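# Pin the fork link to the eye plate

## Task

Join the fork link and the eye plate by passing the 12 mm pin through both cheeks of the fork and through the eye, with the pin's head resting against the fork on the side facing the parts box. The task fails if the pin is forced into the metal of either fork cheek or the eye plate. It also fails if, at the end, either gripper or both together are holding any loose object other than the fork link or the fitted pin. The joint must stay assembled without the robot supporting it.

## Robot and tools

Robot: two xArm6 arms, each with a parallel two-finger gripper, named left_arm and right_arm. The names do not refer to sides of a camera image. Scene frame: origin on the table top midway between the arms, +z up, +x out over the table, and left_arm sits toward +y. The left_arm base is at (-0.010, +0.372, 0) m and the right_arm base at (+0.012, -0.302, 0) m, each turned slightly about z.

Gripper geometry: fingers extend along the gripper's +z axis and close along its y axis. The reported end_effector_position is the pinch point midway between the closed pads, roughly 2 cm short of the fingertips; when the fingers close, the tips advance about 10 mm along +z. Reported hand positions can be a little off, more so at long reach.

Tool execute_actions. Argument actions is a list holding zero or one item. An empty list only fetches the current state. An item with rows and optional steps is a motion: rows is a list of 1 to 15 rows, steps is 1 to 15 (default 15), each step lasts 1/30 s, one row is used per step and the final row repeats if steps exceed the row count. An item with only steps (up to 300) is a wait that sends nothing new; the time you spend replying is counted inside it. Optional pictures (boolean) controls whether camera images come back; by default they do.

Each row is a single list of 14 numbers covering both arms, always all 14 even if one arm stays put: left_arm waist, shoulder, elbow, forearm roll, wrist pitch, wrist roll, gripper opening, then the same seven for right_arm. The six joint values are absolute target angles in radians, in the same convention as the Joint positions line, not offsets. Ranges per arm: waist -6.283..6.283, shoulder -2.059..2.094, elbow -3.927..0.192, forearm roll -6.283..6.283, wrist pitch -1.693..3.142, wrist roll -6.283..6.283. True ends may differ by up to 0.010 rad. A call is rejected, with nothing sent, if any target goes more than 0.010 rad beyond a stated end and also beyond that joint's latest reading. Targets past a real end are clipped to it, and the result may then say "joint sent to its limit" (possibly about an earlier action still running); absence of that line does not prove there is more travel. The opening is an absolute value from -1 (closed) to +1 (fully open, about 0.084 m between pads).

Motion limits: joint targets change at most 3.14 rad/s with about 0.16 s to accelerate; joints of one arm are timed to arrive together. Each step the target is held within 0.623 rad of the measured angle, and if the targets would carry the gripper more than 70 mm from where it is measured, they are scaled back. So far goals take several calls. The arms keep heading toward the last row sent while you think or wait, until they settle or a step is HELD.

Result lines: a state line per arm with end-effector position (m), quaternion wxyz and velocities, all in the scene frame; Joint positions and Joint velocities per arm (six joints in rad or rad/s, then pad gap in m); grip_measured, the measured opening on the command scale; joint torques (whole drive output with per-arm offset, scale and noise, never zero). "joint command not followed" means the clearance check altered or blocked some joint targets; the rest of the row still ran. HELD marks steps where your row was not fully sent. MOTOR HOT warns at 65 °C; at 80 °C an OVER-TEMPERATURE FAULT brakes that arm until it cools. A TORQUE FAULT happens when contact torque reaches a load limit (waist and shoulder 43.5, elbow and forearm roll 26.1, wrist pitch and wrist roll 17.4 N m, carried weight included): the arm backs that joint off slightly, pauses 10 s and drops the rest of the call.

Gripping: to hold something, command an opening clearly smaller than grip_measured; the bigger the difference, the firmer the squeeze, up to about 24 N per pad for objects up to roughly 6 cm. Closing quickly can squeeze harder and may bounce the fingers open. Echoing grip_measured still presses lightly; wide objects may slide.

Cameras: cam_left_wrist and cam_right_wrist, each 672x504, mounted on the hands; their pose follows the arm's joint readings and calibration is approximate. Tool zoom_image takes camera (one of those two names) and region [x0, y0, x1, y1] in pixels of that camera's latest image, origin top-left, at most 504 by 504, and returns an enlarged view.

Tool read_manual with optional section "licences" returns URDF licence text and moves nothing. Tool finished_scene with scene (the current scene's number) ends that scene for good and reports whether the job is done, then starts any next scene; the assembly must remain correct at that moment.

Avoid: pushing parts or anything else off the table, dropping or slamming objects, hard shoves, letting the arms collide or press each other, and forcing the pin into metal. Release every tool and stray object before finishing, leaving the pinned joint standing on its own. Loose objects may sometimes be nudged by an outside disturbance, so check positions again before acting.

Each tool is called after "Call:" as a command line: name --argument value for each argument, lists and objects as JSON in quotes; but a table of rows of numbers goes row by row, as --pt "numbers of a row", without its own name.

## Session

Call:
execute_actions --actions '[]'

Scene clock: 0.00 s of 6033.50 s.
left_arm: end_effector_position=(+0.2463, +0.1118, +0.1296) grip_measured=+1.00 end_effector_quat_wxyz=(+0.536, +0.214, +0.728, -0.369) end_effector_velocity=(-0.000, +0.000, -0.000) end_effector_angular_velocity=(+0.000, +0.000, -0.000) | right_arm: end_effector_position=(+0.2050, -0.0231, +0.2868) grip_measured=+1.00 end_effector_quat_wxyz=(+0.153, +0.507, +0.714, +0.458) end_effector_velocity=(-0.000, +0.000, +0.000) end_effector_angular_velocity=(+0.001, -0.001, +0.001)
Joint positions: left_arm=[-0.545 -0.295  0.041 -2.895  1.171 -0.38   0.084] | right_arm=[ 0.991 -1.236 -0.055 -0.892  0.504 -0.189  0.084]
Joint velocities: left_arm=[ 0.  0.  0.  0. -0. -0.  0.] | right_arm=[-0.    -0.001 -0.     0.    -0.001 -0.    -0.   ]
Joint torques (N m, as the arm reports them, + toward a larger angle): no reading
Motor temperatures (°C, as the motors report them): left_arm=[29 36 37 33 34 35] | right_arm=[32 31 31 32 38 29]
camera_calibration (this result's frames):
cam_left_wrist: T_world_to_cam=[[0.689288, 0.653614, -0.312524, -0.172305], [0.343832, 0.0845731, 0.935215, -0.149726], [0.637701, -0.752088, -0.166438, 0.0801407], [0, 0, 0, 1]] pos_world=[0.119143, 0.185557, 0.0995152]
cam_right_wrist: T_world_to_cam=[[0.576901, 0.0718359, 0.813649, -0.320523], [0.447361, -0.861227, -0.241156, 0.023268], [0.683413, 0.503118, -0.52898, 0.149775], [0, 0, 0, 1]] pos_world=[0.0721432, -0.0322903, 0.345632]

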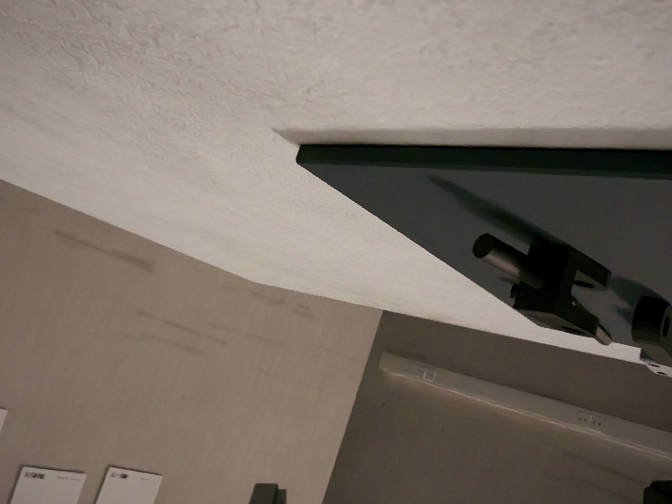

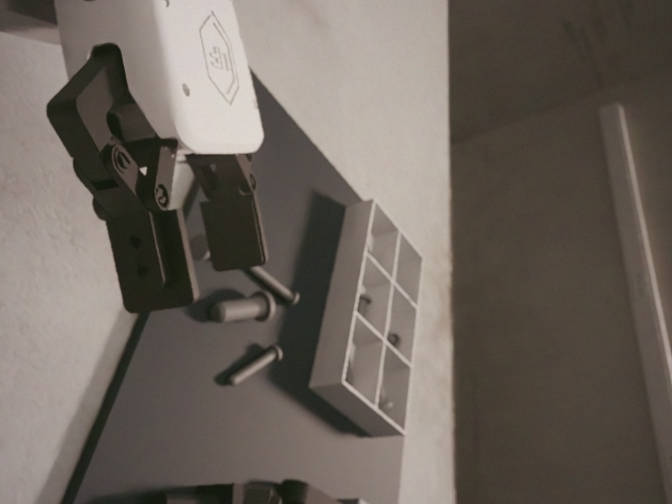

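Call:
execute_actions --actions '[{"rows":[[0.2,-0.295,0.041,-2.895,1.171,-0.38,1,0.0,-1.236,-0.055,-0.892,0.504,-0.189,1]]}]' --pictures false

Call:
execute_actions --actions '[{"steps":25}]' --pictures false

Call:
execute_actions --actions '[{"rows":[[0.2,-0.2,-1.2,-2.895,1.171,0.957,1,0.0,-0.3,-0.9,0,1.2,0,1]]}]' --pictures false

Call:
execute_actions --actions '[{"steps":50}]' --pictures false

Call:
execute_actions --actions '[{"rows":[[0.2,-0.2,-1.2,0,1.2,0.957,1,0.0,-0.3,-0.9,0,1.2,0,1]]}]' --pictures false

Call:
execute_actions --actions '[{"steps":70}]' --pictures false

Call:
execute_actions --actions '[{"rows":[[-0.5,0,-1.2,0,1.2,0.957,1,0.0,-0.3,-0.9,0,1.2,0,1]]}]' --pictures false

Call:
execute_actions --actions '[{"steps":45}]'

Scene clock: 11.87 s of 6033.50 s.
left_arm: end_effector_position=(+0.3396, +0.2659, +0.1296) grip_measured=+1.00 end_effector_quat_wxyz=(+0.611, +0.027, +0.758, -0.225) end_effector_velocity=(+0.129, +0.426, -0.001) end_effector_angular_velocity=(+0.000, +0.001, +1.221) | right_arm: end_effector_position=(+0.3179, -0.1555, +0.2868) grip_measured=+1.00 end_effector_quat_wxyz=(+0.265, +0.673, +0.560, +0.404) end_effector_velocity=(+0.187, -0.390, +0.000) end_effector_angular_velocity=(+0.001, -0.001, -1.274)
Joint positions: left_arm=[-0.046 -0.295  0.041 -2.895  1.171 -0.38   0.084] | right_arm=[ 0.473 -1.236 -0.055 -0.892  0.504 -0.189  0.084]
Joint velocities: left_arm=[1.221 0.    0.001 0.    0.    0.    0.   ] | right_arm=[-1.274 -0.001  0.     0.001  0.    -0.     0.   ]
Joint torques (N m, as the arm reports them, + toward a larger angle): left_arm=[ -0.8   -9.81 -11.02   0.52   1.34   0.33] | right_arm=[  0.11   1.23 -14.6    0.42  -1.49   0.66]
Motor temperatures (°C, as the motors report them): left_arm=[29 36 37 33 34 35] | right_arm=[32 31 32 32 38 29]
Steps of this call (steps 1 to 90: nothing new was sent; then 8.37 s passed at rest; steps 91 to 105: all 15 steps of this action). Readings (joint positions):
91: left_arm=[-0.544 -0.295 0.041 -2.895 1.171 -0.380] | right_arm=[0.990 -1.236 -0.055 -0.892 0.504 -0.189]
92: left_arm=[-0.540 -0.295 0.041 -2.894 1.171 -0.380] | right_arm=[0.986 -1.236 -0.055 -0.893 0.504 -0.189]
94: left_arm=[-0.497 -0.295 0.041 -2.894 1.171 -0.380] | right_arm=[0.944 -1.236 -0.055 -0.893 0.503 -0.189]
98: left_arm=[-0.331 -0.295 0.040 -2.895 1.171 -0.380] | right_arm=[0.771 -1.236 -0.055 -0.892 0.504 -0.189]
105: the state above

Scene clock: 12.70 s of 6033.50 s.
left_arm: end_effector_position=(+0.3548, +0.3540, +0.1295) grip_measured=+1.00 end_effector_quat_wxyz=(+0.634, -0.066, +0.756, -0.149) end_effector_velocity=(+0.000, +0.001, +0.000) end_effector_angular_velocity=(+0.000, -0.000, +0.003) | right_arm: end_effector_position=(+0.3513, -0.3106, +0.2868) grip_measured=+1.00 end_effector_quat_wxyz=(+0.352, +0.785, +0.387, +0.331) end_effector_velocity=(+0.000, -0.002, -0.000) end_effector_angular_velocity=(+0.000, +0.001, -0.006)
Joint positions: left_arm=[ 0.2   -0.295  0.041 -2.895  1.171 -0.38   0.084] | right_arm=[ 0.001 -1.236 -0.055 -0.892  0.504 -0.189  0.084]
Joint velocities: left_arm=[ 0.002 -0.     0.    -0.001  0.     0.     0.   ] | right_arm=[-0.006  0.001 -0.     0.    -0.     0.    -0.   ]
Joint torques (N m, as the arm reports them, + toward a larger angle): left_arm=[ -0.36  -9.58 -11.38   0.53   1.48   0.37] | right_arm=[ -0.23   1.31 -14.6    0.45  -1.55   0.69]
Motor temperatures (°C, as the motors report them): left_arm=[29 36 37 33 34 35] | right_arm=[32 31 33 32 38 29]
Steps of this call (steps 1 to 25: the robot went on to your last target). Readings (joint positions):
1: left_arm=[-0.005 -0.295 0.041 -2.895 1.171 -0.380] | right_arm=[0.430 -1.236 -0.055 -0.892 0.504 -0.189]
2: left_arm=[0.036 -0.295 0.041 -2.895 1.171 -0.380] | right_arm=[0.387 -1.236 -0.055 -0.892 0.504 -0.189]
4: left_arm=[0.111 -0.295 0.041 -2.895 1.171 -0.380] | right_arm=[0.302 -1.236 -0.055 -0.892 0.504 -0.189]
8: left_arm=[0.179 -0.295 0.041 -2.895 1.171 -0.380] | right_arm=[0.133 -1.236 -0.055 -0.892 0.504 -0.189]
25: the state above

Scene clock: 13.20 s of 6033.50 s.
left_arm: end_effector_position=(+0.4757, +0.3645, +0.2671) grip_measured=+1.00 end_effector_quat_wxyz=(+0.755, +0.078, +0.650, -0.018) end_effector_velocity=(+0.230, +0.020, +0.366) end_effector_angular_velocity=(+0.845, -0.835, +0.113) | right_arm: end_effector_position=(+0.3917, -0.2839, +0.2613) grip_measured=+1.00 end_effector_quat_wxyz=(+0.045, +0.995, +0.077, +0.041) end_effector_velocity=(+0.069, +0.217, -0.182) end_effector_angular_velocity=(+0.930, +1.108, -0.592)
Joint positions: left_arm=[ 0.2   -0.252 -0.305 -2.895  1.171 -0.034  0.084] | right_arm=[ 0.    -0.41  -0.812 -0.102  1.144 -0.015  0.084]
Joint velocities: left_arm=[ 0.     0.073 -0.799  0.    -0.     0.798  0.   ] | right_arm=[ 0.003  1.301 -0.879  1.112  0.605  0.159 -0.   ]
Joint torques (N m, as the arm reports them, + toward a larger angle): left_arm=[ -0.32 -17.61 -16.47   0.56   1.76   0.31] | right_arm=[ -0.25 -20.94 -12.27  -4.03  -2.     0.64]
Motor temperatures (°C, as the motors report them): left_arm=[29 36 37 33 34 35] | right_arm=[32 31 33 32 38 29]
Steps of this call (steps 1 to 15: all 15 steps of this action). Readings (joint positions):
1: left_arm=[0.200 -0.295 0.041 -2.895 1.171 -0.380] | right_arm=[0.001 -1.236 -0.055 -0.892 0.504 -0.189]
2: left_arm=[0.200 -0.294 0.038 -2.895 1.171 -0.374] | right_arm=[0.001 -1.232 -0.059 -0.887 0.509 -0.187]
4: left_arm=[0.200 -0.287 0.002 -2.895 1.169 -0.333] | right_arm=[0.001 -1.189 -0.100 -0.843 0.554 -0.174]
8: left_arm=[0.200 -0.272 -0.117 -2.895 1.171 -0.222] | right_arm=[-0.000 -0.919 -0.375 -0.572 0.818 -0.098]
15: the state above

Scene clock: 14.87 s of 6033.50 s.
left_arm: end_effector_position=(+0.5382, +0.3700, +0.7388) grip_measured=+1.00 end_effector_quat_wxyz=(+0.819, +0.229, +0.202, +0.487) end_effector_velocity=(-0.001, -0.000, +0.002) end_effector_angular_velocity=(+0.001, -0.004, +0.001) | right_arm: end_effector_position=(+0.4001, -0.2630, +0.2512) grip_measured=+1.00 end_effector_quat_wxyz=(+0.000, +0.999, +0.051, +0.000) end_effector_velocity=(+0.000, +0.000, +0.000) end_effector_angular_velocity=(+0.000, -0.001, +0.001)
Joint positions: left_arm=[ 0.2   -0.2   -1.2   -2.895  1.171  0.957  0.084] | right_arm=[-0.    -0.3   -0.9   -0.     1.2   -0.     0.084]
Joint velocities: left_arm=[ 0.    -0.001 -0.003  0.     0.     0.001  0.   ] | right_arm=[ 0.001 -0.     0.    -0.    -0.001  0.     0.   ]
Joint torques (N m, as the arm reports them, + toward a larger angle): left_arm=[ -0.58 -24.24 -21.84   0.49   1.93   0.34] | right_arm=[ -0.06 -11.02 -13.94  -0.34  -1.53   0.56]
Motor temperatures (°C, as the motors report them): left_arm=[29 36 38 33 34 35] | right_arm=[32 31 33 32 38 29]
Steps of this call (steps 1 to 50: the robot went on to your last target). Readings (joint positions):
1: left_arm=[0.200 -0.250 -0.331 -2.895 1.171 -0.008] | right_arm=[0.000 -0.374 -0.837 -0.070 1.161 -0.010]
2: left_arm=[0.200 -0.247 -0.358 -2.895 1.171 0.019] | right_arm=[0.000 -0.350 -0.854 -0.049 1.173 -0.007]
4: left_arm=[0.200 -0.243 -0.411 -2.895 1.171 0.072] | right_arm=[0.000 -0.325 -0.876 -0.025 1.187 -0.004]
8: left_arm=[0.200 -0.236 -0.517 -2.895 1.171 0.178] | right_arm=[0.000 -0.309 -0.894 -0.007 1.197 -0.001]
50: the state above

Scene clock: 15.37 s of 6033.50 s.
left_arm: end_effector_position=(+0.5284, +0.2386, +0.6472) grip_measured=+1.00 end_effector_quat_wxyz=(+0.696, +0.552, +0.000, +0.459) end_effector_velocity=(-0.051, -0.228, -0.379) end_effector_angular_velocity=(+2.116, +0.172, -0.387) | right_arm: end_effector_position=(+0.4001, -0.2630, +0.2512) grip_measured=+1.00 end_effector_quat_wxyz=(+0.000, +0.999, +0.051, +0.000) end_effector_velocity=(-0.000, +0.000, -0.000) end_effector_angular_velocity=(+0.000, +0.000, -0.000)
Joint positions: left_arm=[ 0.2   -0.2   -1.2   -2.087  1.195  0.957  0.084] | right_arm=[ 0.    -0.3   -0.9    0.     1.2   -0.     0.084]
Joint velocities: left_arm=[ 0.     0.     0.     2.158  0.024 -0.001  0.   ] | right_arm=[ 0. -0.  0.  0.  0.  0. -0.]
Joint torques (N m, as the arm reports them, + toward a larger angle): left_arm=[ -0.15 -23.73 -21.48  -0.57   0.94   0.37] | right_arm=[ -0.27 -10.86 -13.7   -0.28  -1.44   0.58]
Motor temperatures (°C, as the motors report them): left_arm=[29 36 38 33 34 35] | right_arm=[32 31 33 32 38 29]
Steps of this call (steps 1 to 15: all 15 steps of this action). Readings (joint positions):
1: left_arm=[0.200 -0.200 -1.200 -2.895 1.171 0.957] | right_arm=[-0.000 -0.300 -0.900 -0.000 1.200 0.000]
2: left_arm=[0.200 -0.200 -1.200 -2.890 1.171 0.957] | right_arm=[-0.000 -0.300 -0.900 -0.000 1.200 -0.000]
4: left_arm=[0.200 -0.200 -1.200 -2.846 1.173 0.957] | right_arm=[0.000 -0.300 -0.900 0.000 1.200 -0.000]
8: left_arm=[0.200 -0.200 -1.200 -2.595 1.184 0.957] | right_arm=[0.000 -0.300 -0.900 -0.000 1.200 -0.000]
15: the state above

Scene clock: 17.70 s of 6033.50 s.
left_arm: end_effector_position=(+0.4598, +0.4127, +0.3432) grip_measured=+1.00 end_effector_quat_wxyz=(-0.050, +0.902, -0.420, +0.087) end_effector_velocity=(+0.000, -0.000, -0.000) end_effector_angular_velocity=(-0.000, +0.000, +0.001) | right_arm: end_effector_position=(+0.4001, -0.2630, +0.2512) grip_measured=+1.00 end_effector_quat_wxyz=(+0.000, +0.999, +0.051, +0.000) end_effector_velocity=(-0.000, +0.000, -0.001) end_effector_angular_velocity=(-0.000, +0.002, +0.001)
Joint positions: left_arm=[ 0.2   -0.2   -1.2   -0.     1.2    0.957  0.084] | right_arm=[-0.    -0.3   -0.9    0.     1.2    0.     0.084]
Joint velocities: left_arm=[ 0.     0.    -0.    -0.     0.    -0.001 -0.   ] | right_arm=[ 0.001  0.002  0.    -0.    -0.    -0.     0.   ]
Joint torques (N m, as the arm reports them, + toward a larger angle): left_arm=[  0.19 -24.07 -21.4    0.29  -1.52   0.19] | right_arm=[ -0.08 -11.09 -13.93  -0.26  -1.55   0.65]
Motor temperatures (°C, as the motors report them): left_arm=[29 36 38 33 34 35] | right_arm=[32 31 33 32 38 29]
Steps of this call (steps 1 to 60: the robot went on to your last target; steps 61 to 70: nothing new was sent). Readings (joint positions):
1: left_arm=[0.200 -0.200 -1.200 -2.015 1.196 0.957] | right_arm=[0.000 -0.300 -0.900 -0.000 1.200 -0.000]
2: left_arm=[0.200 -0.200 -1.200 -1.943 1.197 0.957] | right_arm=[0.000 -0.300 -0.900 0.000 1.200 0.000]
4: left_arm=[0.200 -0.200 -1.200 -1.799 1.198 0.957] | right_arm=[-0.000 -0.300 -0.900 -0.000 1.200 0.000]
8: left_arm=[0.200 -0.200 -1.200 -1.511 1.199 0.957] | right_arm=[0.000 -0.300 -0.900 0.000 1.200 0.000]
70: the state above
All arms were judged still, so your last target was given up. Only a new action makes them travel on or press farther. Fingers that are still opening or closing keep moving.

Scene clock: 18.20 s of 6033.50 s.
left_arm: end_effector_position=(+0.4499, +0.2462, +0.2942) grip_measured=+1.00 end_effector_quat_wxyz=(-0.016, +0.817, -0.574, +0.045) end_effector_velocity=(-0.098, -0.382, -0.110) end_effector_angular_velocity=(+0.061, +0.223, -0.828) | right_arm: end_effector_position=(+0.4001, -0.2630, +0.2512) grip_measured=+1.00 end_effector_quat_wxyz=(+0.000, +0.999, +0.051, +0.000) end_effector_velocity=(-0.000, +0.000, +0.000) end_effector_angular_velocity=(+0.000, -0.001, +0.001)
Joint positions: left_arm=[-0.154 -0.097 -1.2   -0.     1.2    0.957  0.084] | right_arm=[ 0.    -0.3   -0.9    0.     1.2    0.     0.084]
Joint velocities: left_arm=[-0.828  0.232 -0.     0.     0.     0.     0.   ] | right_arm=[ 0.    -0.001 -0.     0.     0.    -0.    -0.   ]
Joint torques (N m, as the arm reports them, + toward a larger angle): left_arm=[ -0.98 -27.39 -21.03   0.21  -1.33   0.24] | right_arm=[ -0.06 -10.77 -13.69  -0.32  -1.5    0.58]
Motor temperatures (°C, as the motors report them): left_arm=[29 36 38 33 34 35] | right_arm=[32 31 33 32 38 29]
Steps of this call (steps 1 to 15: all 15 steps of this action). Readings (joint positions):
1: left_arm=[0.200 -0.200 -1.200 0.000 1.200 0.957] | right_arm=[0.000 -0.300 -0.900 0.000 1.200 -0.000]
2: left_arm=[0.196 -0.199 -1.200 0.000 1.200 0.957] | right_arm=[-0.000 -0.300 -0.900 -0.000 1.200 -0.000]
4: left_arm=[0.158 -0.188 -1.202 0.000 1.200 0.957] | right_arm=[0.000 -0.300 -0.900 0.000 1.200 0.000]
8: left_arm=[0.041 -0.151 -1.199 -0.000 1.200 0.957] | right_arm=[-0.000 -0.300 -0.900 -0.000 1.200 -0.000]
15: the state above

Scene clock: 19.70 s of 6033.50 s.
left_arm: end_effector_position=(+0.3803, +0.0975, +0.2481) grip_measured=+1.00 end_effector_quat_wxyz=(+0.000, +0.707, -0.707, +0.000) end_effector_velocity=(-0.000, +0.000, -0.000) end_effector_angular_velocity=(+0.002, +0.000, -0.001) | right_arm: end_effector_position=(+0.4001, -0.2630, +0.2512) grip_measured=+1.00 end_effector_quat_wxyz=(+0.000, +0.999, +0.051, +0.000) end_effector_velocity=(-0.000, -0.000, +0.000) end_effector_angular_velocity=(-0.000, -0.000, -0.001)
Joint positions: left_arm=[-0.5   -0.    -1.2    0.     1.2    0.957  0.084] | right_arm=[-0.    -0.3   -0.9    0.     1.2    0.     0.084]
Joint velocities: left_arm=[-0.     0.     0.001  0.001  0.     0.001  0.   ] | right_arm=[-0.001 -0.001 -0.    -0.     0.001  0.    -0.   ]
Joint torques (N m, as the arm reports them, + toward a larger angle): left_arm=[ -0.49 -29.26 -20.95   0.24  -1.4    0.28] | right_arm=[ -0.06 -11.03 -13.68  -0.09  -1.52   0.67]
Motor temperatures (°C, as the motors report them): left_arm=[29 36 38 33 35 35] | right_arm=[32 31 33 32 38 29]
Steps of this call (steps 1 to 45: the robot went on to your last target). Readings (joint positions):
1: left_arm=[-0.181 -0.089 -1.200 -0.000 1.200 0.957] | right_arm=[-0.000 -0.300 -0.900 -0.000 1.200 -0.000]
2: left_arm=[-0.209 -0.081 -1.200 -0.000 1.200 0.957] | right_arm=[-0.000 -0.300 -0.900 -0.000 1.200 0.000]
4: left_arm=[-0.264 -0.066 -1.200 -0.000 1.200 0.957] | right_arm=[0.000 -0.300 -0.900 0.000 1.200 -0.000]
8: left_arm=[-0.374 -0.035 -1.200 -0.000 1.200 0.957] | right_arm=[-0.000 -0.300 -0.900 -0.000 1.200 0.000]
45: the state above
All arms were judged still, so your last target was given up. Only a new action makes them travel on or press farther. Fingers that are still opening or closing keep moving.
camera_calibration (this result's frames):
cam_left_wrist: T_world_to_cam=[[-0.999678, -0.00841816, 0.0239216, 0.405078], [-0.00859791, 0.999935, -0.0074214, -0.026737], [-0.0238576, -0.00762469, -0.999686, 0.389435], [0, 0, 0, 1]] pos_world=[0.414009, 0.0331146, 0.379425]
cam_right_wrist: T_world_to_cam=[[0.111182, -0.993792, 0.00393651, -0.277332], [-0.993789, -0.111198, -0.00417777, 0.435158], [0.00458957, -0.00344757, -0.999984, 0.375026], [0, 0, 0, 1]] pos_world=[0.461568, -0.225929, 0.377929]

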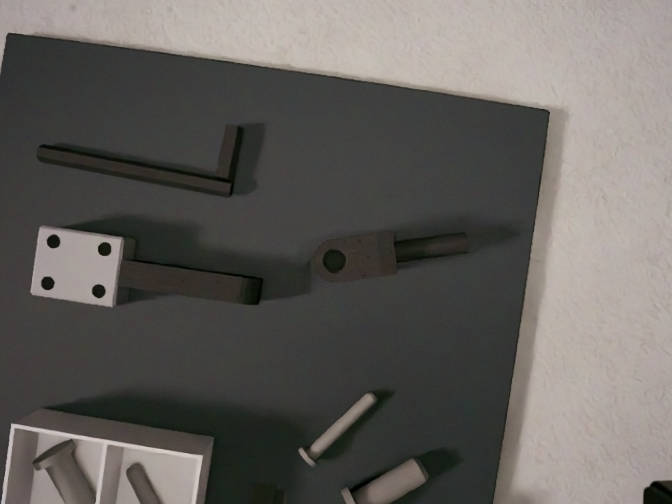

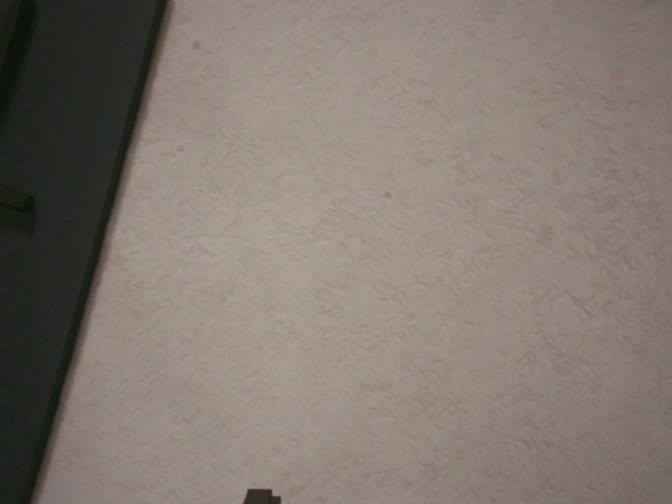

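Call:
execute_actions --actions '[{"rows":[[-0.1,0,-1.2,0,1.2,1.357,1,0.0,-0.3,-0.9,0,1.2,0,-1]]}]' --pictures false

Call:
execute_actions --actions '[{"steps":30}]'

Scene clock: 23.67 s of 6033.50 s.
left_arm: end_effector_position=(+0.4512, +0.2491, +0.2481) grip_measured=+1.00 end_effector_quat_wxyz=(-0.000, +0.708, -0.706, -0.000) end_effector_velocity=(+0.071, +0.267, +0.000) end_effector_angular_velocity=(+0.004, -0.000, +0.039) | right_arm: end_effector_position=(+0.4001, -0.2630, +0.2513) grip_measured=-1.00 end_effector_quat_wxyz=(+0.000, +0.999, +0.051, +0.000) end_effector_velocity=(+0.000, -0.000, +0.001) end_effector_angular_velocity=(+0.000, -0.002, -0.001)
Joint positions: left_arm=[-0.147  0.    -1.2    0.     1.2    1.307  0.084] | right_arm=[-0.  -0.3 -0.9  0.   1.2 -0.   0. ]
Joint velocities: left_arm=[ 0.578 -0.002  0.001  0.004  0.001  0.538 -0.   ] | right_arm=[-0.001 -0.001  0.    -0.    -0.001  0.     0.   ]
Joint torques (N m, as the arm reports them, + toward a larger angle): left_arm=[ -9.38 -29.45 -20.84  -0.26  -1.13   0.17] | right_arm=[ -0.22 -10.98 -13.88  -0.37  -1.65   0.61]
Motor temperatures (°C, as the motors report them): left_arm=[29 36 39 33 35 35] | right_arm=[32 31 33 32 38 29]
Steps of this call (steps 1 to 90: nothing new was sent; then 0.47 s passed at rest; steps 91 to 105: all 15 steps of this action). Readings (joint positions):
91: left_arm=[-0.500 0.000 -1.200 -0.000 1.200 0.957] | right_arm=[-0.000 -0.300 -0.900 0.000 1.200 -0.000]
92: left_arm=[-0.496 0.000 -1.200 -0.000 1.200 0.963] | right_arm=[0.000 -0.300 -0.900 -0.000 1.200 -0.000]
94: left_arm=[-0.459 0.000 -1.200 -0.001 1.200 1.004] | right_arm=[0.000 -0.300 -0.900 -0.000 1.200 -0.000]
98: left_arm=[-0.338 0.000 -1.200 0.000 1.200 1.118] | right_arm=[0.000 -0.300 -0.900 0.000 1.200 -0.000]
105: the state above

Scene clock: 24.67 s of 6033.50 s.
left_arm: end_effector_position=(+0.4565, +0.2709, +0.2481) grip_measured=+1.00 end_effector_quat_wxyz=(+0.000, +0.707, -0.707, +0.000) end_effector_velocity=(-0.000, +0.000, -0.000) end_effector_angular_velocity=(+0.001, +0.000, -0.000) | right_arm: end_effector_position=(+0.4001, -0.2630, +0.2512) grip_measured=-1.00 end_effector_quat_wxyz=(+0.000, +0.999, +0.051, +0.000) end_effector_velocity=(-0.000, -0.001, +0.000) end_effector_angular_velocity=(+0.000, -0.000, -0.002)
Joint positions: left_arm=[-0.1   -0.    -1.2   -0.     1.2    1.357  0.084] | right_arm=[-0.  -0.3 -0.9  0.   1.2 -0.   0. ]
Joint velocities: left_arm=[ 0.    -0.     0.001  0.001 -0.    -0.    -0.   ] | right_arm=[-0.002 -0.001 -0.     0.     0.     0.     0.   ]
Joint torques (N m, as the arm reports them, + toward a larger angle): left_arm=[ -0.29 -29.24 -20.7    0.44  -1.37   0.33] | right_arm=[ -0.2  -10.94 -13.85  -0.19  -1.56   0.66]
Motor temperatures (°C, as the motors report them): left_arm=[29 36 39 33 35 35] | right_arm=[32 31 33 32 38 29]
Steps of this call (steps 1 to 30: the robot went on to your last target). Readings (joint positions):
1: left_arm=[-0.131 -0.000 -1.200 0.000 1.200 1.322] | right_arm=[-0.000 -0.300 -0.900 -0.000 1.200 -0.000]
2: left_arm=[-0.121 -0.000 -1.200 0.000 1.200 1.333] | right_arm=[0.000 -0.300 -0.900 0.000 1.200 -0.000]
4: left_arm=[-0.111 -0.000 -1.200 0.000 1.200 1.345] | right_arm=[-0.000 -0.300 -0.900 0.000 1.200 -0.000]
8: left_arm=[-0.104 -0.000 -1.200 -0.000 1.200 1.354] | right_arm=[-0.000 -0.300 -0.900 0.000 1.200 -0.000]
30: the state above
All arms were judged still, so your last target was given up. Only a new action makes them travel on or press farther. Fingers that are still opening or closing keep moving.
camera_calibration (this result's frames):
cam_left_wrist: T_world_to_cam=[[-0.999679, -0.00837696, 0.0239266, 0.48263], [-0.00855668, 0.999936, -0.00741886, -0.199553], [-0.0238629, -0.00762121, -0.999686, 0.392572], [0, 0, 0, 1]] pos_world=[0.490135, 0.206575, 0.37942]
cam_right_wrist: T_world_to_cam=[[0.111182, -0.993792, 0.00393645, -0.277332], [-0.993789, -0.111198, -0.00417777, 0.435158], [0.00458956, -0.00344751, -0.999984, 0.375026], [0, 0, 0, 1]] pos_world=[0.461568, -0.225929, 0.377929]

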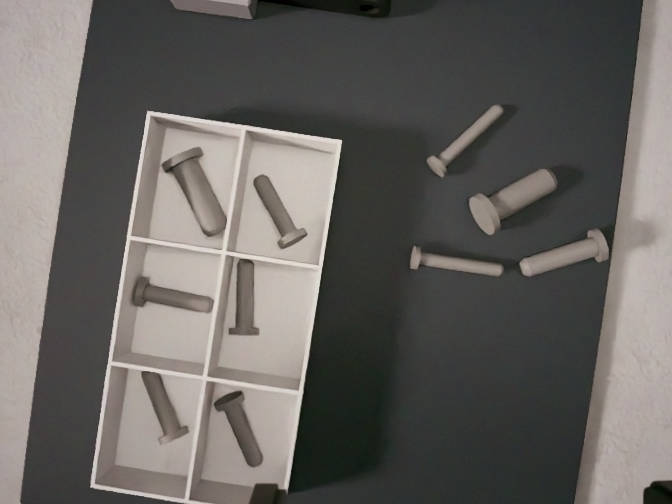

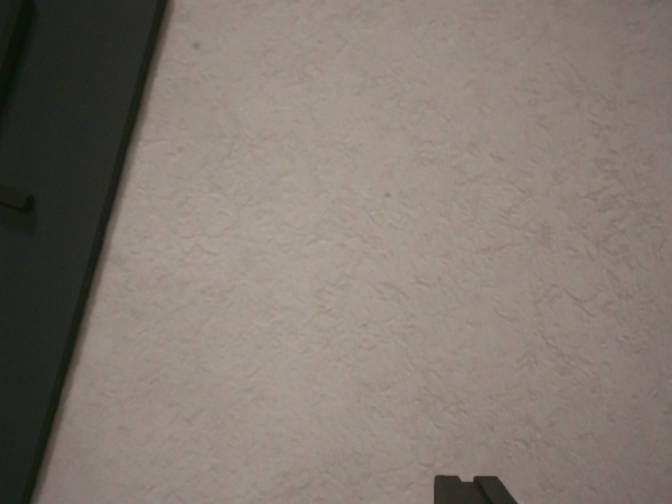

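Call:
zoom_image --camera "cam_left_wrist" --region '[400, 90, 630, 290]'

Call:
zoom_image --camera "cam_left_wrist" --region '[90, 240, 350, 500]'

Call:
zoom_image --camera "cam_left_wrist" --region '[90, 100, 350, 360]'

Region (400, 90, 630, 290) of cam_left_wrist's 672x504 image, scaled by 2.191, with more detail than that image has; it fills the top 438 rows of this view, and the rest is white.

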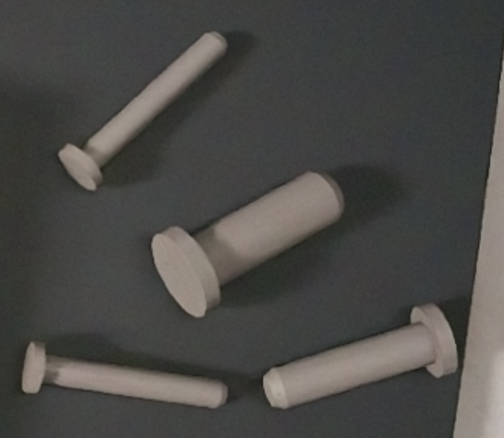

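Region (90, 240, 350, 500) of cam_left_wrist's 672x504 image, scaled by 1.938, with more detail than that image has.

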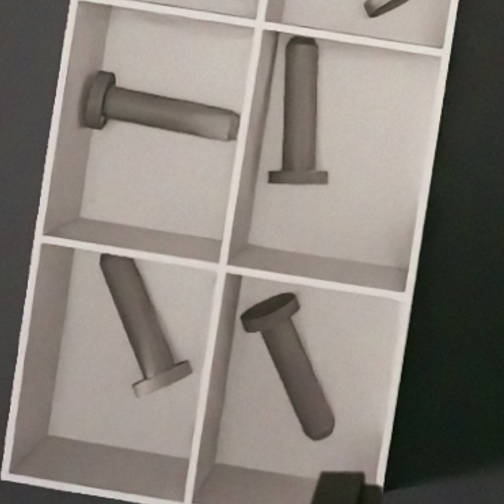

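Region (90, 100, 350, 360) of cam_left_wrist's 672x504 image, scaled by 1.938, with more detail than that image has.

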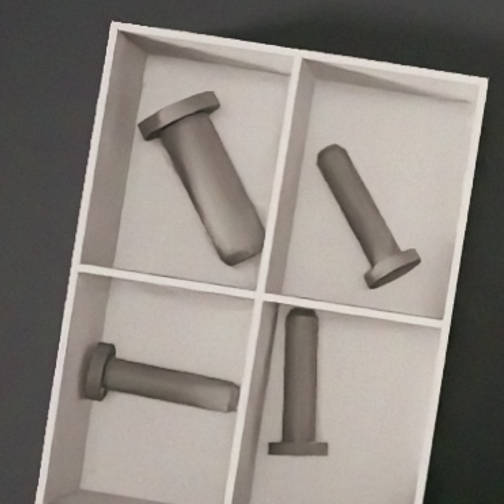

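Call:
execute_actions --actions '[{"rows":[[-0.3255,-0.0574,-0.9,0,0.95,-0.7355,-0.4,0.5715,0.0,-0.94,0,0.94,0.5425,-1]]}]' --pictures false

Call:
execute_actions --actions '[{"steps":25}]' --pictures false

Call:
execute_actions --actions '[{"rows":[[-0.3255,-0.0574,-0.6404,0,0.6978,-0.7355,-0.4,0.5715,0.258,-0.9437,0,0.6857,0.5425,-1]]}]' --pictures false

Call:
execute_actions --actions '[{"steps":20}]' --pictures false

Call:
execute_actions --actions '[{"rows":[[-0.3255,0.0948,-0.6107,0,0.5159,-0.7355,-0.4,0.5927,0.2778,-0.973,0,0.6952,0.5637,-1]]}]' --pictures false

Call:
execute_actions --actions '[{"rows":[[-0.3255,0.0948,-0.6107,0,0.5159,-0.7355,-0.4,0.614,0.2975,-1.0022,0,0.7047,0.585,-1]]}]'

Scene clock: 46.63 s of 6033.50 s.
left_arm: end_effector_position=(+0.3981, +0.1941, +0.1783) grip_measured=-0.42 end_effector_quat_wxyz=(-0.000, +0.899, -0.439, +0.002) end_effector_velocity=(-0.093, -0.083, -0.089) end_effector_angular_velocity=(-0.013, -0.002, +2.528) | right_arm: end_effector_position=(+0.3972, -0.1051, +0.1943) grip_measured=-1.00 end_effector_quat_wxyz=(+0.000, +0.998, +0.060, -0.000) end_effector_velocity=(-0.091, +0.366, -0.139) end_effector_angular_velocity=(-0.001, +0.001, +0.044)
Joint positions: left_arm=[-0.298 -0.05  -0.937 -0.     0.982  0.496  0.026] | right_arm=[ 0.372 -0.105 -0.926  0.     1.031  0.352  0.   ]
Joint velocities: left_arm=[-0.255 -0.065  0.345 -0.    -0.286 -2.783  0.   ] | right_arm=[ 0.848  0.445 -0.06  -0.    -0.384  0.804  0.   ]
Joint torques (N m, as the arm reports them, + toward a larger angle): left_arm=[  2.6  -28.32 -22.7    0.2   -1.44   0.23] | right_arm=[  0.5  -14.25 -13.25  -0.31  -1.36   0.87]
Motor temperatures (°C, as the motors report them): left_arm=[29 36 40 33 35 35] | right_arm=[32 31 34 32 38 29]
Steps of this call (steps 1 to 90: nothing new was sent; then 18.47 s passed at rest; steps 91 to 105: all 15 steps of this action). Readings (joint positions):
91: left_arm=[-0.100 -0.000 -1.200 0.000 1.200 1.357] | right_arm=[0.000 -0.300 -0.900 -0.000 1.200 0.000]
92: left_arm=[-0.101 -0.001 -1.198 0.000 1.198 1.351] | right_arm=[0.004 -0.298 -0.901 -0.000 1.198 0.005]
94: left_arm=[-0.116 -0.005 -1.179 0.000 1.179 1.306] | right_arm=[0.044 -0.278 -0.905 -0.000 1.178 0.045]
98: left_arm=[-0.191 -0.023 -1.078 -0.000 1.099 1.085] | right_arm=[0.169 -0.211 -0.912 0.000 1.123 0.161]
105: the state above

Scene clock: 47.47 s of 6033.50 s.
left_arm: end_effector_position=(+0.3884, +0.1851, +0.1694) grip_measured=-0.42 end_effector_quat_wxyz=(+0.002, +0.989, +0.147, +0.003) end_effector_velocity=(+0.000, -0.000, +0.000) end_effector_angular_velocity=(-0.001, -0.001, +0.019) | right_arm: end_effector_position=(+0.3653, -0.0210, +0.1607) grip_measured=-1.00 end_effector_quat_wxyz=(-0.000, +0.998, +0.065, +0.000) end_effector_velocity=(-0.001, +0.001, -0.000) end_effector_angular_velocity=(-0.001, +0.001, +0.003)
Joint positions: left_arm=[-0.325 -0.057 -0.9    0.     0.95  -0.734  0.026] | right_arm=[ 0.571 -0.    -0.94  -0.     0.94   0.542  0.   ]
Joint velocities: left_arm=[-0.    -0.    -0.001 -0.     0.    -0.019 -0.   ] | right_arm=[0.003 0.001 0.    0.    0.001 0.001 0.   ]
Joint torques (N m, as the arm reports them, + toward a larger angle): left_arm=[ -0.06 -26.42 -19.69   0.59  -1.37   0.45] | right_arm=[  0.09 -15.36 -13.1   -0.29  -1.52   0.64]
Motor temperatures (°C, as the motors report them): left_arm=[29 36 40 33 35 35] | right_arm=[32 31 34 32 38 29]
Steps of this call (steps 1 to 25: the robot went on to your last target). Readings (joint positions):
1: left_arm=[-0.305 -0.052 -0.927 -0.000 0.974 0.403] | right_arm=[0.400 -0.090 -0.928 0.000 1.018 0.379]
2: left_arm=[-0.311 -0.053 -0.920 -0.000 0.967 0.310] | right_arm=[0.428 -0.075 -0.930 0.000 1.005 0.406]
4: left_arm=[-0.318 -0.055 -0.911 0.000 0.959 0.123] | right_arm=[0.484 -0.046 -0.934 0.000 0.980 0.459]
8: left_arm=[-0.323 -0.057 -0.904 0.000 0.952 -0.251] | right_arm=[0.552 -0.010 -0.937 0.000 0.950 0.522]
25: the state above

Scene clock: 47.97 s of 6033.50 s.
left_arm: end_effector_position=(+0.3478, +0.2042, +0.0924) grip_measured=-0.42 end_effector_quat_wxyz=(+0.001, +0.989, +0.148, +0.001) end_effector_velocity=(-0.003, +0.002, -0.009) end_effector_angular_velocity=(-0.011, -0.023, +0.000) | right_arm: end_effector_position=(+0.3851, -0.0050, +0.0640) grip_measured=-1.00 end_effector_quat_wxyz=(-0.000, +0.998, +0.065, +0.000) end_effector_velocity=(+0.017, +0.015, -0.003) end_effector_angular_velocity=(+0.038, -0.048, +0.002)
Joint positions: left_arm=[-0.325 -0.058 -0.648 -0.     0.703 -0.735  0.026] | right_arm=[ 0.571  0.251 -0.944 -0.     0.692  0.542  0.   ]
Joint velocities: left_arm=[-0.    -0.007  0.046  0.001 -0.065 -0.001 -0.   ] | right_arm=[ 0.002  0.038 -0.026 -0.    -0.074  0.     0.   ]
Joint torques (N m, as the arm reports them, + toward a larger angle): left_arm=[ -0.33 -23.13 -17.38   0.24  -1.12   0.12] | right_arm=[  0.02 -18.   -11.05  -0.13  -1.31   0.66]
Motor temperatures (°C, as the motors report them): left_arm=[29 36 40 33 35 35] | right_arm=[32 31 34 32 38 29]
Steps of this call (steps 1 to 15: all 15 steps of this action). Readings (joint positions):
1: left_arm=[-0.325 -0.057 -0.900 0.000 0.950 -0.734] | right_arm=[0.571 0.000 -0.940 -0.000 0.940 0.542]
2: left_arm=[-0.325 -0.058 -0.896 -0.000 0.944 -0.734] | right_arm=[0.571 0.004 -0.941 -0.000 0.935 0.542]
4: left_arm=[-0.325 -0.060 -0.858 -0.000 0.900 -0.735] | right_arm=[0.571 0.041 -0.946 -0.000 0.891 0.542]
8: left_arm=[-0.325 -0.055 -0.708 0.000 0.770 -0.735] | right_arm=[0.571 0.180 -0.940 0.000 0.766 0.542]
15: the state above

Scene clock: 48.63 s of 6033.50 s.
left_arm: end_effector_position=(+0.3458, +0.2051, +0.0900) grip_measured=-0.42 end_effector_quat_wxyz=(+0.000, +0.989, +0.148, +0.000) end_effector_velocity=(+0.000, -0.000, +0.000) end_effector_angular_velocity=(-0.001, -0.000, +0.000) | right_arm: end_effector_position=(+0.3851, -0.0051, +0.0610) grip_measured=-1.00 end_effector_quat_wxyz=(-0.000, +0.998, +0.065, +0.000) end_effector_velocity=(-0.000, -0.000, -0.000) end_effector_angular_velocity=(-0.001, +0.001, +0.001)
Joint positions: left_arm=[-0.325 -0.057 -0.64  -0.     0.698 -0.735  0.026] | right_arm=[ 0.572  0.258 -0.944 -0.     0.686  0.542  0.   ]
Joint velocities: left_arm=[ 0.     0.    -0.001 -0.001  0.     0.001 -0.   ] | right_arm=[ 0.     0.001  0.    -0.     0.001 -0.     0.   ]
Joint torques (N m, as the arm reports them, + toward a larger angle): left_arm=[ -0.56 -24.04 -17.32   0.3   -1.16   0.4 ] | right_arm=[  0.   -18.02 -11.83  -0.18  -1.68   0.62]
Motor temperatures (°C, as the motors report them): left_arm=[29 36 40 33 35 35] | right_arm=[32 31 34 32 38 29]
Steps of this call (steps 1 to 15: the robot went on to your last target; steps 16 to 20: nothing new was sent). Readings (joint positions):
1: left_arm=[-0.325 -0.058 -0.646 -0.000 0.702 -0.735] | right_arm=[0.572 0.252 -0.945 -0.000 0.690 0.542]
2: left_arm=[-0.325 -0.058 -0.645 -0.000 0.700 -0.735] | right_arm=[0.572 0.253 -0.945 -0.000 0.689 0.542]
4: left_arm=[-0.325 -0.058 -0.643 -0.000 0.699 -0.735] | right_arm=[0.572 0.255 -0.945 -0.000 0.687 0.542]
8: left_arm=[-0.325 -0.058 -0.641 -0.000 0.698 -0.735] | right_arm=[0.572 0.257 -0.944 -0.000 0.686 0.543]
20: the state above
All arms were judged still, so your last target was given up. Only a new action makes them travel on or press farther. Fingers that are still opening or closing keep moving.

Scene clock: 49.13 s of 6033.50 s.
left_arm: end_effector_position=(+0.3465, +0.2048, +0.0354) grip_measured=-0.42 end_effector_quat_wxyz=(+0.001, +0.989, +0.148, +0.001) end_effector_velocity=(-0.001, +0.000, -0.008) end_effector_angular_velocity=(-0.001, -0.001, -0.000) | right_arm: end_effector_position=(+0.3842, +0.0072, +0.0611) grip_measured=-1.00 end_effector_quat_wxyz=(+0.000, +0.998, +0.065, -0.000) end_effector_velocity=(+0.000, +0.002, +0.001) end_effector_angular_velocity=(+0.002, -0.002, +0.001)
Joint positions: left_arm=[-0.325  0.092 -0.612 -0.     0.519 -0.735  0.026] | right_arm=[ 0.592  0.278 -0.973  0.     0.695  0.564  0.   ]
Joint velocities: left_arm=[-0.     0.02   0.007 -0.001 -0.028  0.001  0.   ] | right_arm=[ 0.003  0.    -0.003 -0.    -0.     0.002  0.   ]
Joint torques (N m, as the arm reports them, + toward a larger angle): left_arm=[ -0.29 -26.11 -15.3    0.18  -1.18   0.22] | right_arm=[ -0.2  -18.51 -11.55  -0.32  -1.55   0.55]
Motor temperatures (°C, as the motors report them): left_arm=[29 36 40 33 35 35] | right_arm=[32 31 34 32 38 29]
Steps of this call (steps 1 to 15: all 15 steps of this action). Readings (joint positions):
1: left_arm=[-0.325 -0.057 -0.640 -0.000 0.697 -0.736] | right_arm=[0.572 0.258 -0.944 0.000 0.686 0.543]
2: left_arm=[-0.325 -0.054 -0.640 -0.000 0.692 -0.736] | right_arm=[0.574 0.260 -0.947 0.000 0.687 0.546]
4: left_arm=[-0.325 -0.022 -0.637 -0.000 0.648 -0.735] | right_arm=[0.583 0.269 -0.960 -0.000 0.691 0.554]
8: left_arm=[-0.326 0.072 -0.611 0.000 0.551 -0.736] | right_arm=[0.591 0.276 -0.970 -0.000 0.694 0.562]
15: the state above

Scene clock: 49.63 s of 6033.50 s.
left_arm: end_effector_position=(+0.3459, +0.2051, +0.0340) grip_measured=-0.42 end_effector_quat_wxyz=(+0.000, +0.989, +0.148, +0.000) end_effector_velocity=(-0.000, +0.000, -0.000) end_effector_angular_velocity=(+0.001, +0.001, -0.002) | right_arm: end_effector_position=(+0.3831, +0.0198, +0.0615) grip_measured=-1.00 end_effector_quat_wxyz=(-0.000, +0.998, +0.065, +0.000) end_effector_velocity=(-0.003, +0.001, -0.003) end_effector_angular_velocity=(-0.005, +0.006, +0.003)
Joint positions: left_arm=[-0.325  0.095 -0.611 -0.     0.516 -0.736  0.026] | right_arm=[ 0.614  0.297 -1.002 -0.     0.705  0.585  0.   ]
Joint velocities: left_arm=[ 0.     0.001  0.     0.001 -0.     0.001  0.   ] | right_arm=[ 0.005  0.007 -0.     0.     0.001  0.002  0.   ]
Joint torques (N m, as the arm reports them, + toward a larger angle): left_arm=[ -0.2  -25.95 -15.19   0.58  -1.2    0.33] | right_arm=[  0.17 -17.58 -11.17  -0.01  -1.78   0.65]
Motor temperatures (°C, as the motors report them): left_arm=[29 36 40 33 35 35] | right_arm=[32 31 34 32 38 29]
Steps of this call (steps 1 to 15: all 15 steps of this action). Readings (joint positions):
1: left_arm=[-0.325 0.092 -0.612 -0.000 0.518 -0.735] | right_arm=[0.593 0.278 -0.973 0.000 0.695 0.564]
2: left_arm=[-0.325 0.093 -0.612 -0.000 0.517 -0.735] | right_arm=[0.595 0.280 -0.977 0.000 0.697 0.567]
4: left_arm=[-0.325 0.094 -0.611 -0.000 0.517 -0.735] | right_arm=[0.604 0.289 -0.989 -0.000 0.701 0.576]
8: left_arm=[-0.325 0.094 -0.611 -0.000 0.516 -0.736] | right_arm=[0.612 0.295 -1.000 -0.000 0.704 0.583]
15: the state above
camera_calibration (this result's frames):
cam_left_wrist: T_world_to_cam=[[0.299835, -0.953688, 0.0240218, 0.121097], [-0.953883, -0.300085, -0.0075049, 0.457339], [0.0143659, -0.0206637, -0.999683, 0.164849], [0, 0, 0, 1]] pos_world=[0.39757, 0.256136, 0.16532]
cam_right_wrist: T_world_to_cam=[[0.139789, -0.990175, 0.00352883, -0.00464037], [-0.990167, -0.139805, -0.00484269, 0.448103], [0.00528846, -0.00281718, -0.999982, 0.186063], [0, 0, 0, 1]] pos_world=[0.443361, 0.0585764, 0.188246]

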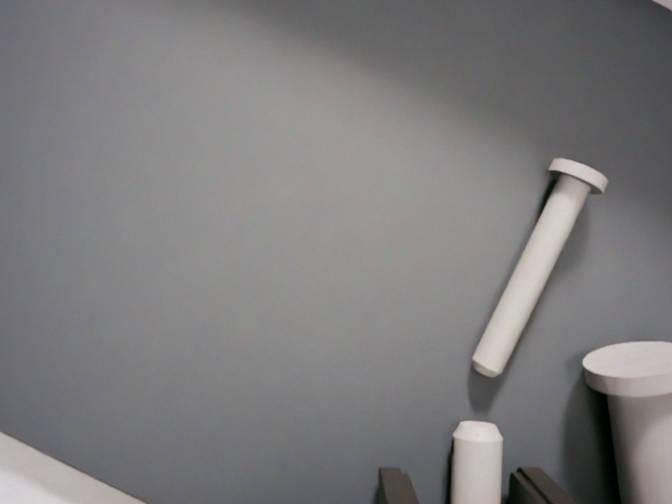

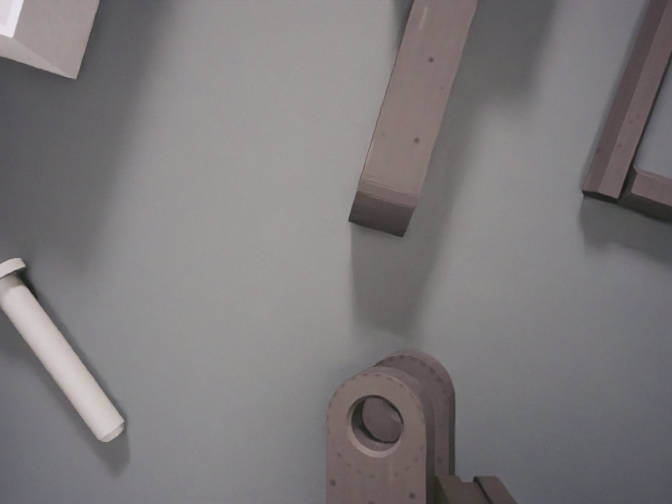

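Call:
execute_actions --actions '[{"rows":[[-0.3372,0.097,-0.6136,0,0.5166,-0.7472,-0.4,0.6352,0.3173,-1.0315,0,0.7142,0.6062,-1]]}]' --pictures false

Call:
execute_actions --actions '[{"rows":[[-0.3372,0.097,-0.6136,0,0.5166,-0.7472,-1,0.6564,0.3371,-1.0608,0,0.7237,0.6274,-1]]}]' --pictures false

Call:
execute_actions --actions '[{"steps":10}]'

Scene clock: 57.73 s of 6033.50 s.
left_arm: end_effector_position=(+0.3446, +0.2007, +0.0340) grip_measured=-0.42 end_effector_quat_wxyz=(+0.000, +0.989, +0.148, -0.000) end_effector_velocity=(+0.000, -0.001, +0.000) end_effector_angular_velocity=(-0.000, -0.001, -0.000) | right_arm: end_effector_position=(+0.3810, +0.0322, +0.0608) grip_measured=-1.00 end_effector_quat_wxyz=(+0.000, +0.998, +0.065, -0.000) end_effector_velocity=(+0.002, +0.002, +0.003) end_effector_angular_velocity=(+0.005, -0.006, -0.002)
Joint positions: left_arm=[-0.337  0.097 -0.614 -0.     0.517 -0.747  0.026] | right_arm=[ 0.635  0.318 -1.031  0.     0.714  0.606  0.   ]
Joint velocities: left_arm=[-0.001  0.001 -0.002 -0.     0.    -0.001 -0.   ] | right_arm=[-0.    -0.003 -0.005 -0.    -0.     0.002  0.   ]
Joint torques (N m, as the arm reports them, + toward a larger angle): left_arm=[ -0.71 -26.03 -15.41   0.6   -1.29   0.29] | right_arm=[ -0.04 -18.88 -11.68  -0.27  -1.47   0.72]
Motor temperatures (°C, as the motors report them): left_arm=[29 36 40 33 35 35] | right_arm=[32 31 34 32 38 29]
Steps of this call (steps 1 to 15: the robot went on to your last target; steps 16 to 90: nothing new was sent; then 4.60 s passed at rest; steps 91 to 105: all 15 steps of this action). Readings (joint positions):
91: left_arm=[-0.326 0.095 -0.611 -0.000 0.516 -0.736] | right_arm=[0.614 0.298 -1.002 0.000 0.705 0.585]
92: left_arm=[-0.327 0.095 -0.611 -0.000 0.516 -0.738] | right_arm=[0.616 0.300 -1.006 -0.000 0.707 0.588]
94: left_arm=[-0.333 0.096 -0.612 0.000 0.516 -0.742] | right_arm=[0.626 0.308 -1.020 0.000 0.710 0.597]
98: left_arm=[-0.336 0.097 -0.613 0.000 0.517 -0.746] | right_arm=[0.634 0.318 -1.027 0.000 0.713 0.604]
105: the state above

Scene clock: 58.23 s of 6033.50 s.
left_arm: end_effector_position=(+0.3445, +0.2007, +0.0340) grip_measured=-0.74 end_effector_quat_wxyz=(-0.000, +0.989, +0.148, -0.000) end_effector_velocity=(-0.000, +0.000, -0.000) end_effector_angular_velocity=(+0.001, +0.000, +0.001) | right_arm: end_effector_position=(+0.3791, +0.0448, +0.0610) grip_measured=-1.00 end_effector_quat_wxyz=(+0.000, +0.998, +0.065, -0.000) end_effector_velocity=(+0.000, +0.001, +0.001) end_effector_angular_velocity=(+0.001, -0.001, +0.000)
Joint positions: left_arm=[-0.337  0.097 -0.614  0.     0.517 -0.747  0.011] | right_arm=[ 0.656  0.337 -1.06   0.     0.724  0.627  0.   ]
Joint velocities: left_arm=[-0.     0.     0.     0.001  0.    -0.001  0.   ] | right_arm=[ 0.002  0.001 -0.003  0.     0.     0.001  0.   ]
Joint torques (N m, as the arm reports them, + toward a larger angle): left_arm=[ -0.4  -26.06 -15.3    0.41  -1.2    0.26] | right_arm=[ -0.37 -19.72 -11.94  -0.37  -1.55   0.55]
Motor temperatures (°C, as the motors report them): left_arm=[29 36 39 33 35 35] | right_arm=[32 31 34 32 38 29]
Steps of this call (steps 1 to 15: all 15 steps of this action). Readings (joint positions):
1: left_arm=[-0.337 0.097 -0.614 -0.000 0.517 -0.747] | right_arm=[0.635 0.318 -1.031 0.000 0.714 0.606]
2: left_arm=[-0.337 0.097 -0.614 0.000 0.517 -0.747] | right_arm=[0.637 0.320 -1.035 0.000 0.716 0.610]
4: left_arm=[-0.337 0.097 -0.614 0.000 0.517 -0.747] | right_arm=[0.647 0.329 -1.048 0.000 0.720 0.618]
8: left_arm=[-0.337 0.097 -0.614 0.000 0.517 -0.747] | right_arm=[0.655 0.335 -1.058 -0.000 0.723 0.625]
15: the state above

Scene clock: 58.57 s of 6033.50 s.
left_arm: end_effector_position=(+0.3445, +0.2006, +0.0340) grip_measured=-0.74 end_effector_quat_wxyz=(+0.000, +0.989, +0.148, -0.000) end_effector_velocity=(+0.000, -0.000, +0.000) end_effector_angular_velocity=(-0.000, -0.001, -0.001) | right_arm: end_effector_position=(+0.3790, +0.0449, +0.0610) grip_measured=-1.00 end_effector_quat_wxyz=(+0.000, +0.998, +0.065, +0.000) end_effector_velocity=(+0.000, -0.000, -0.000) end_effector_angular_velocity=(-0.000, +0.000, -0.001)
Joint positions: left_arm=[-0.337  0.097 -0.614  0.     0.517 -0.747  0.011] | right_arm=[ 0.656  0.337 -1.061  0.     0.724  0.627  0.   ]
Joint velocities: left_arm=[ 0.    -0.    -0.     0.     0.     0.001 -0.   ] | right_arm=[-0.001  0.001 -0.    -0.     0.     0.     0.   ]
Joint torques (N m, as the arm reports them, + toward a larger angle): left_arm=[ -0.27 -25.86 -15.41   0.46  -1.37   0.2 ] | right_arm=[ -0.32 -19.74 -11.8   -0.34  -1.53   0.61]
Motor temperatures (°C, as the motors report them): left_arm=[29 36 39 33 35 35] | right_arm=[32 31 34 32 38 29]
Steps of this call (steps 1 to 10: the robot went on to your last target). Readings (joint positions):
1: left_arm=[-0.337 0.097 -0.614 0.000 0.517 -0.747] | right_arm=[0.656 0.337 -1.061 0.000 0.724 0.627]
2: left_arm=[-0.337 0.097 -0.614 0.000 0.517 -0.747] | right_arm=[0.656 0.337 -1.061 0.000 0.724 0.627]
4: left_arm=[-0.337 0.097 -0.614 0.000 0.517 -0.747] | right_arm=[0.656 0.337 -1.061 0.000 0.724 0.627]
8: left_arm=[-0.337 0.097 -0.614 0.000 0.517 -0.747] | right_arm=[0.656 0.337 -1.061 0.000 0.724 0.627]
10: the state above
camera_calibration (this result's frames):
cam_left_wrist: T_world_to_cam=[[0.299838, -0.95369, 0.0239267, 0.117226], [-0.953884, -0.300085, -0.00740222, 0.454751], [0.0142395, -0.0206038, -0.999686, 0.164738], [0, 0, 0, 1]] pos_world=[0.396285, 0.251655, 0.165248]
cam_right_wrist: T_world_to_cam=[[0.139925, -0.990154, 0.00393802, 0.0206801], [-0.990151, -0.139941, -0.00417787, 0.447538], [0.00468783, -0.00331465, -0.999984, 0.18587], [0, 0, 0, 1]] pos_world=[0.439365, 0.0837215, 0.187655]

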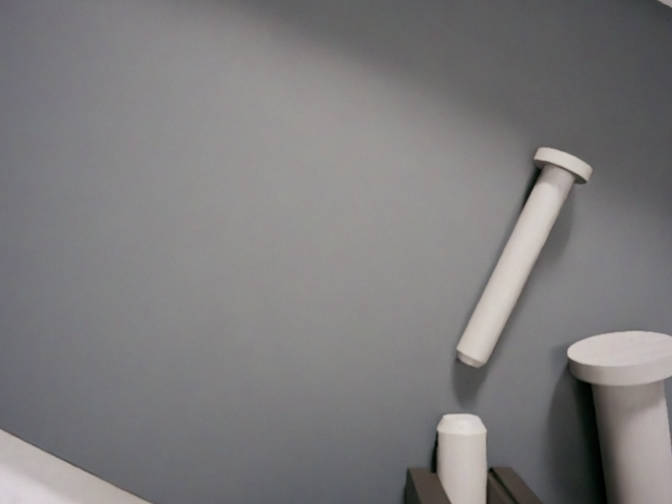

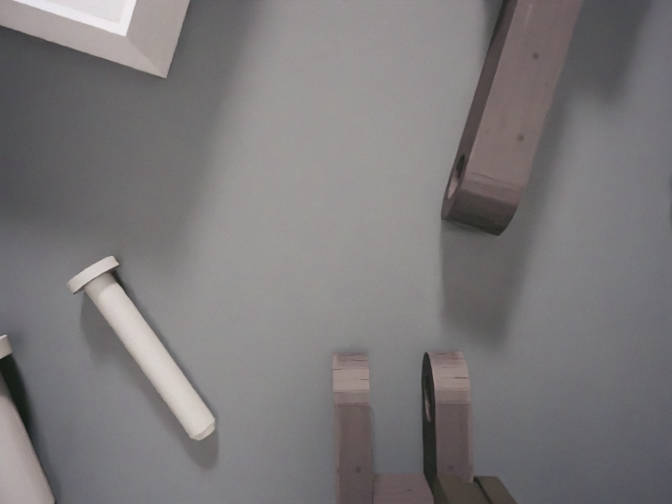

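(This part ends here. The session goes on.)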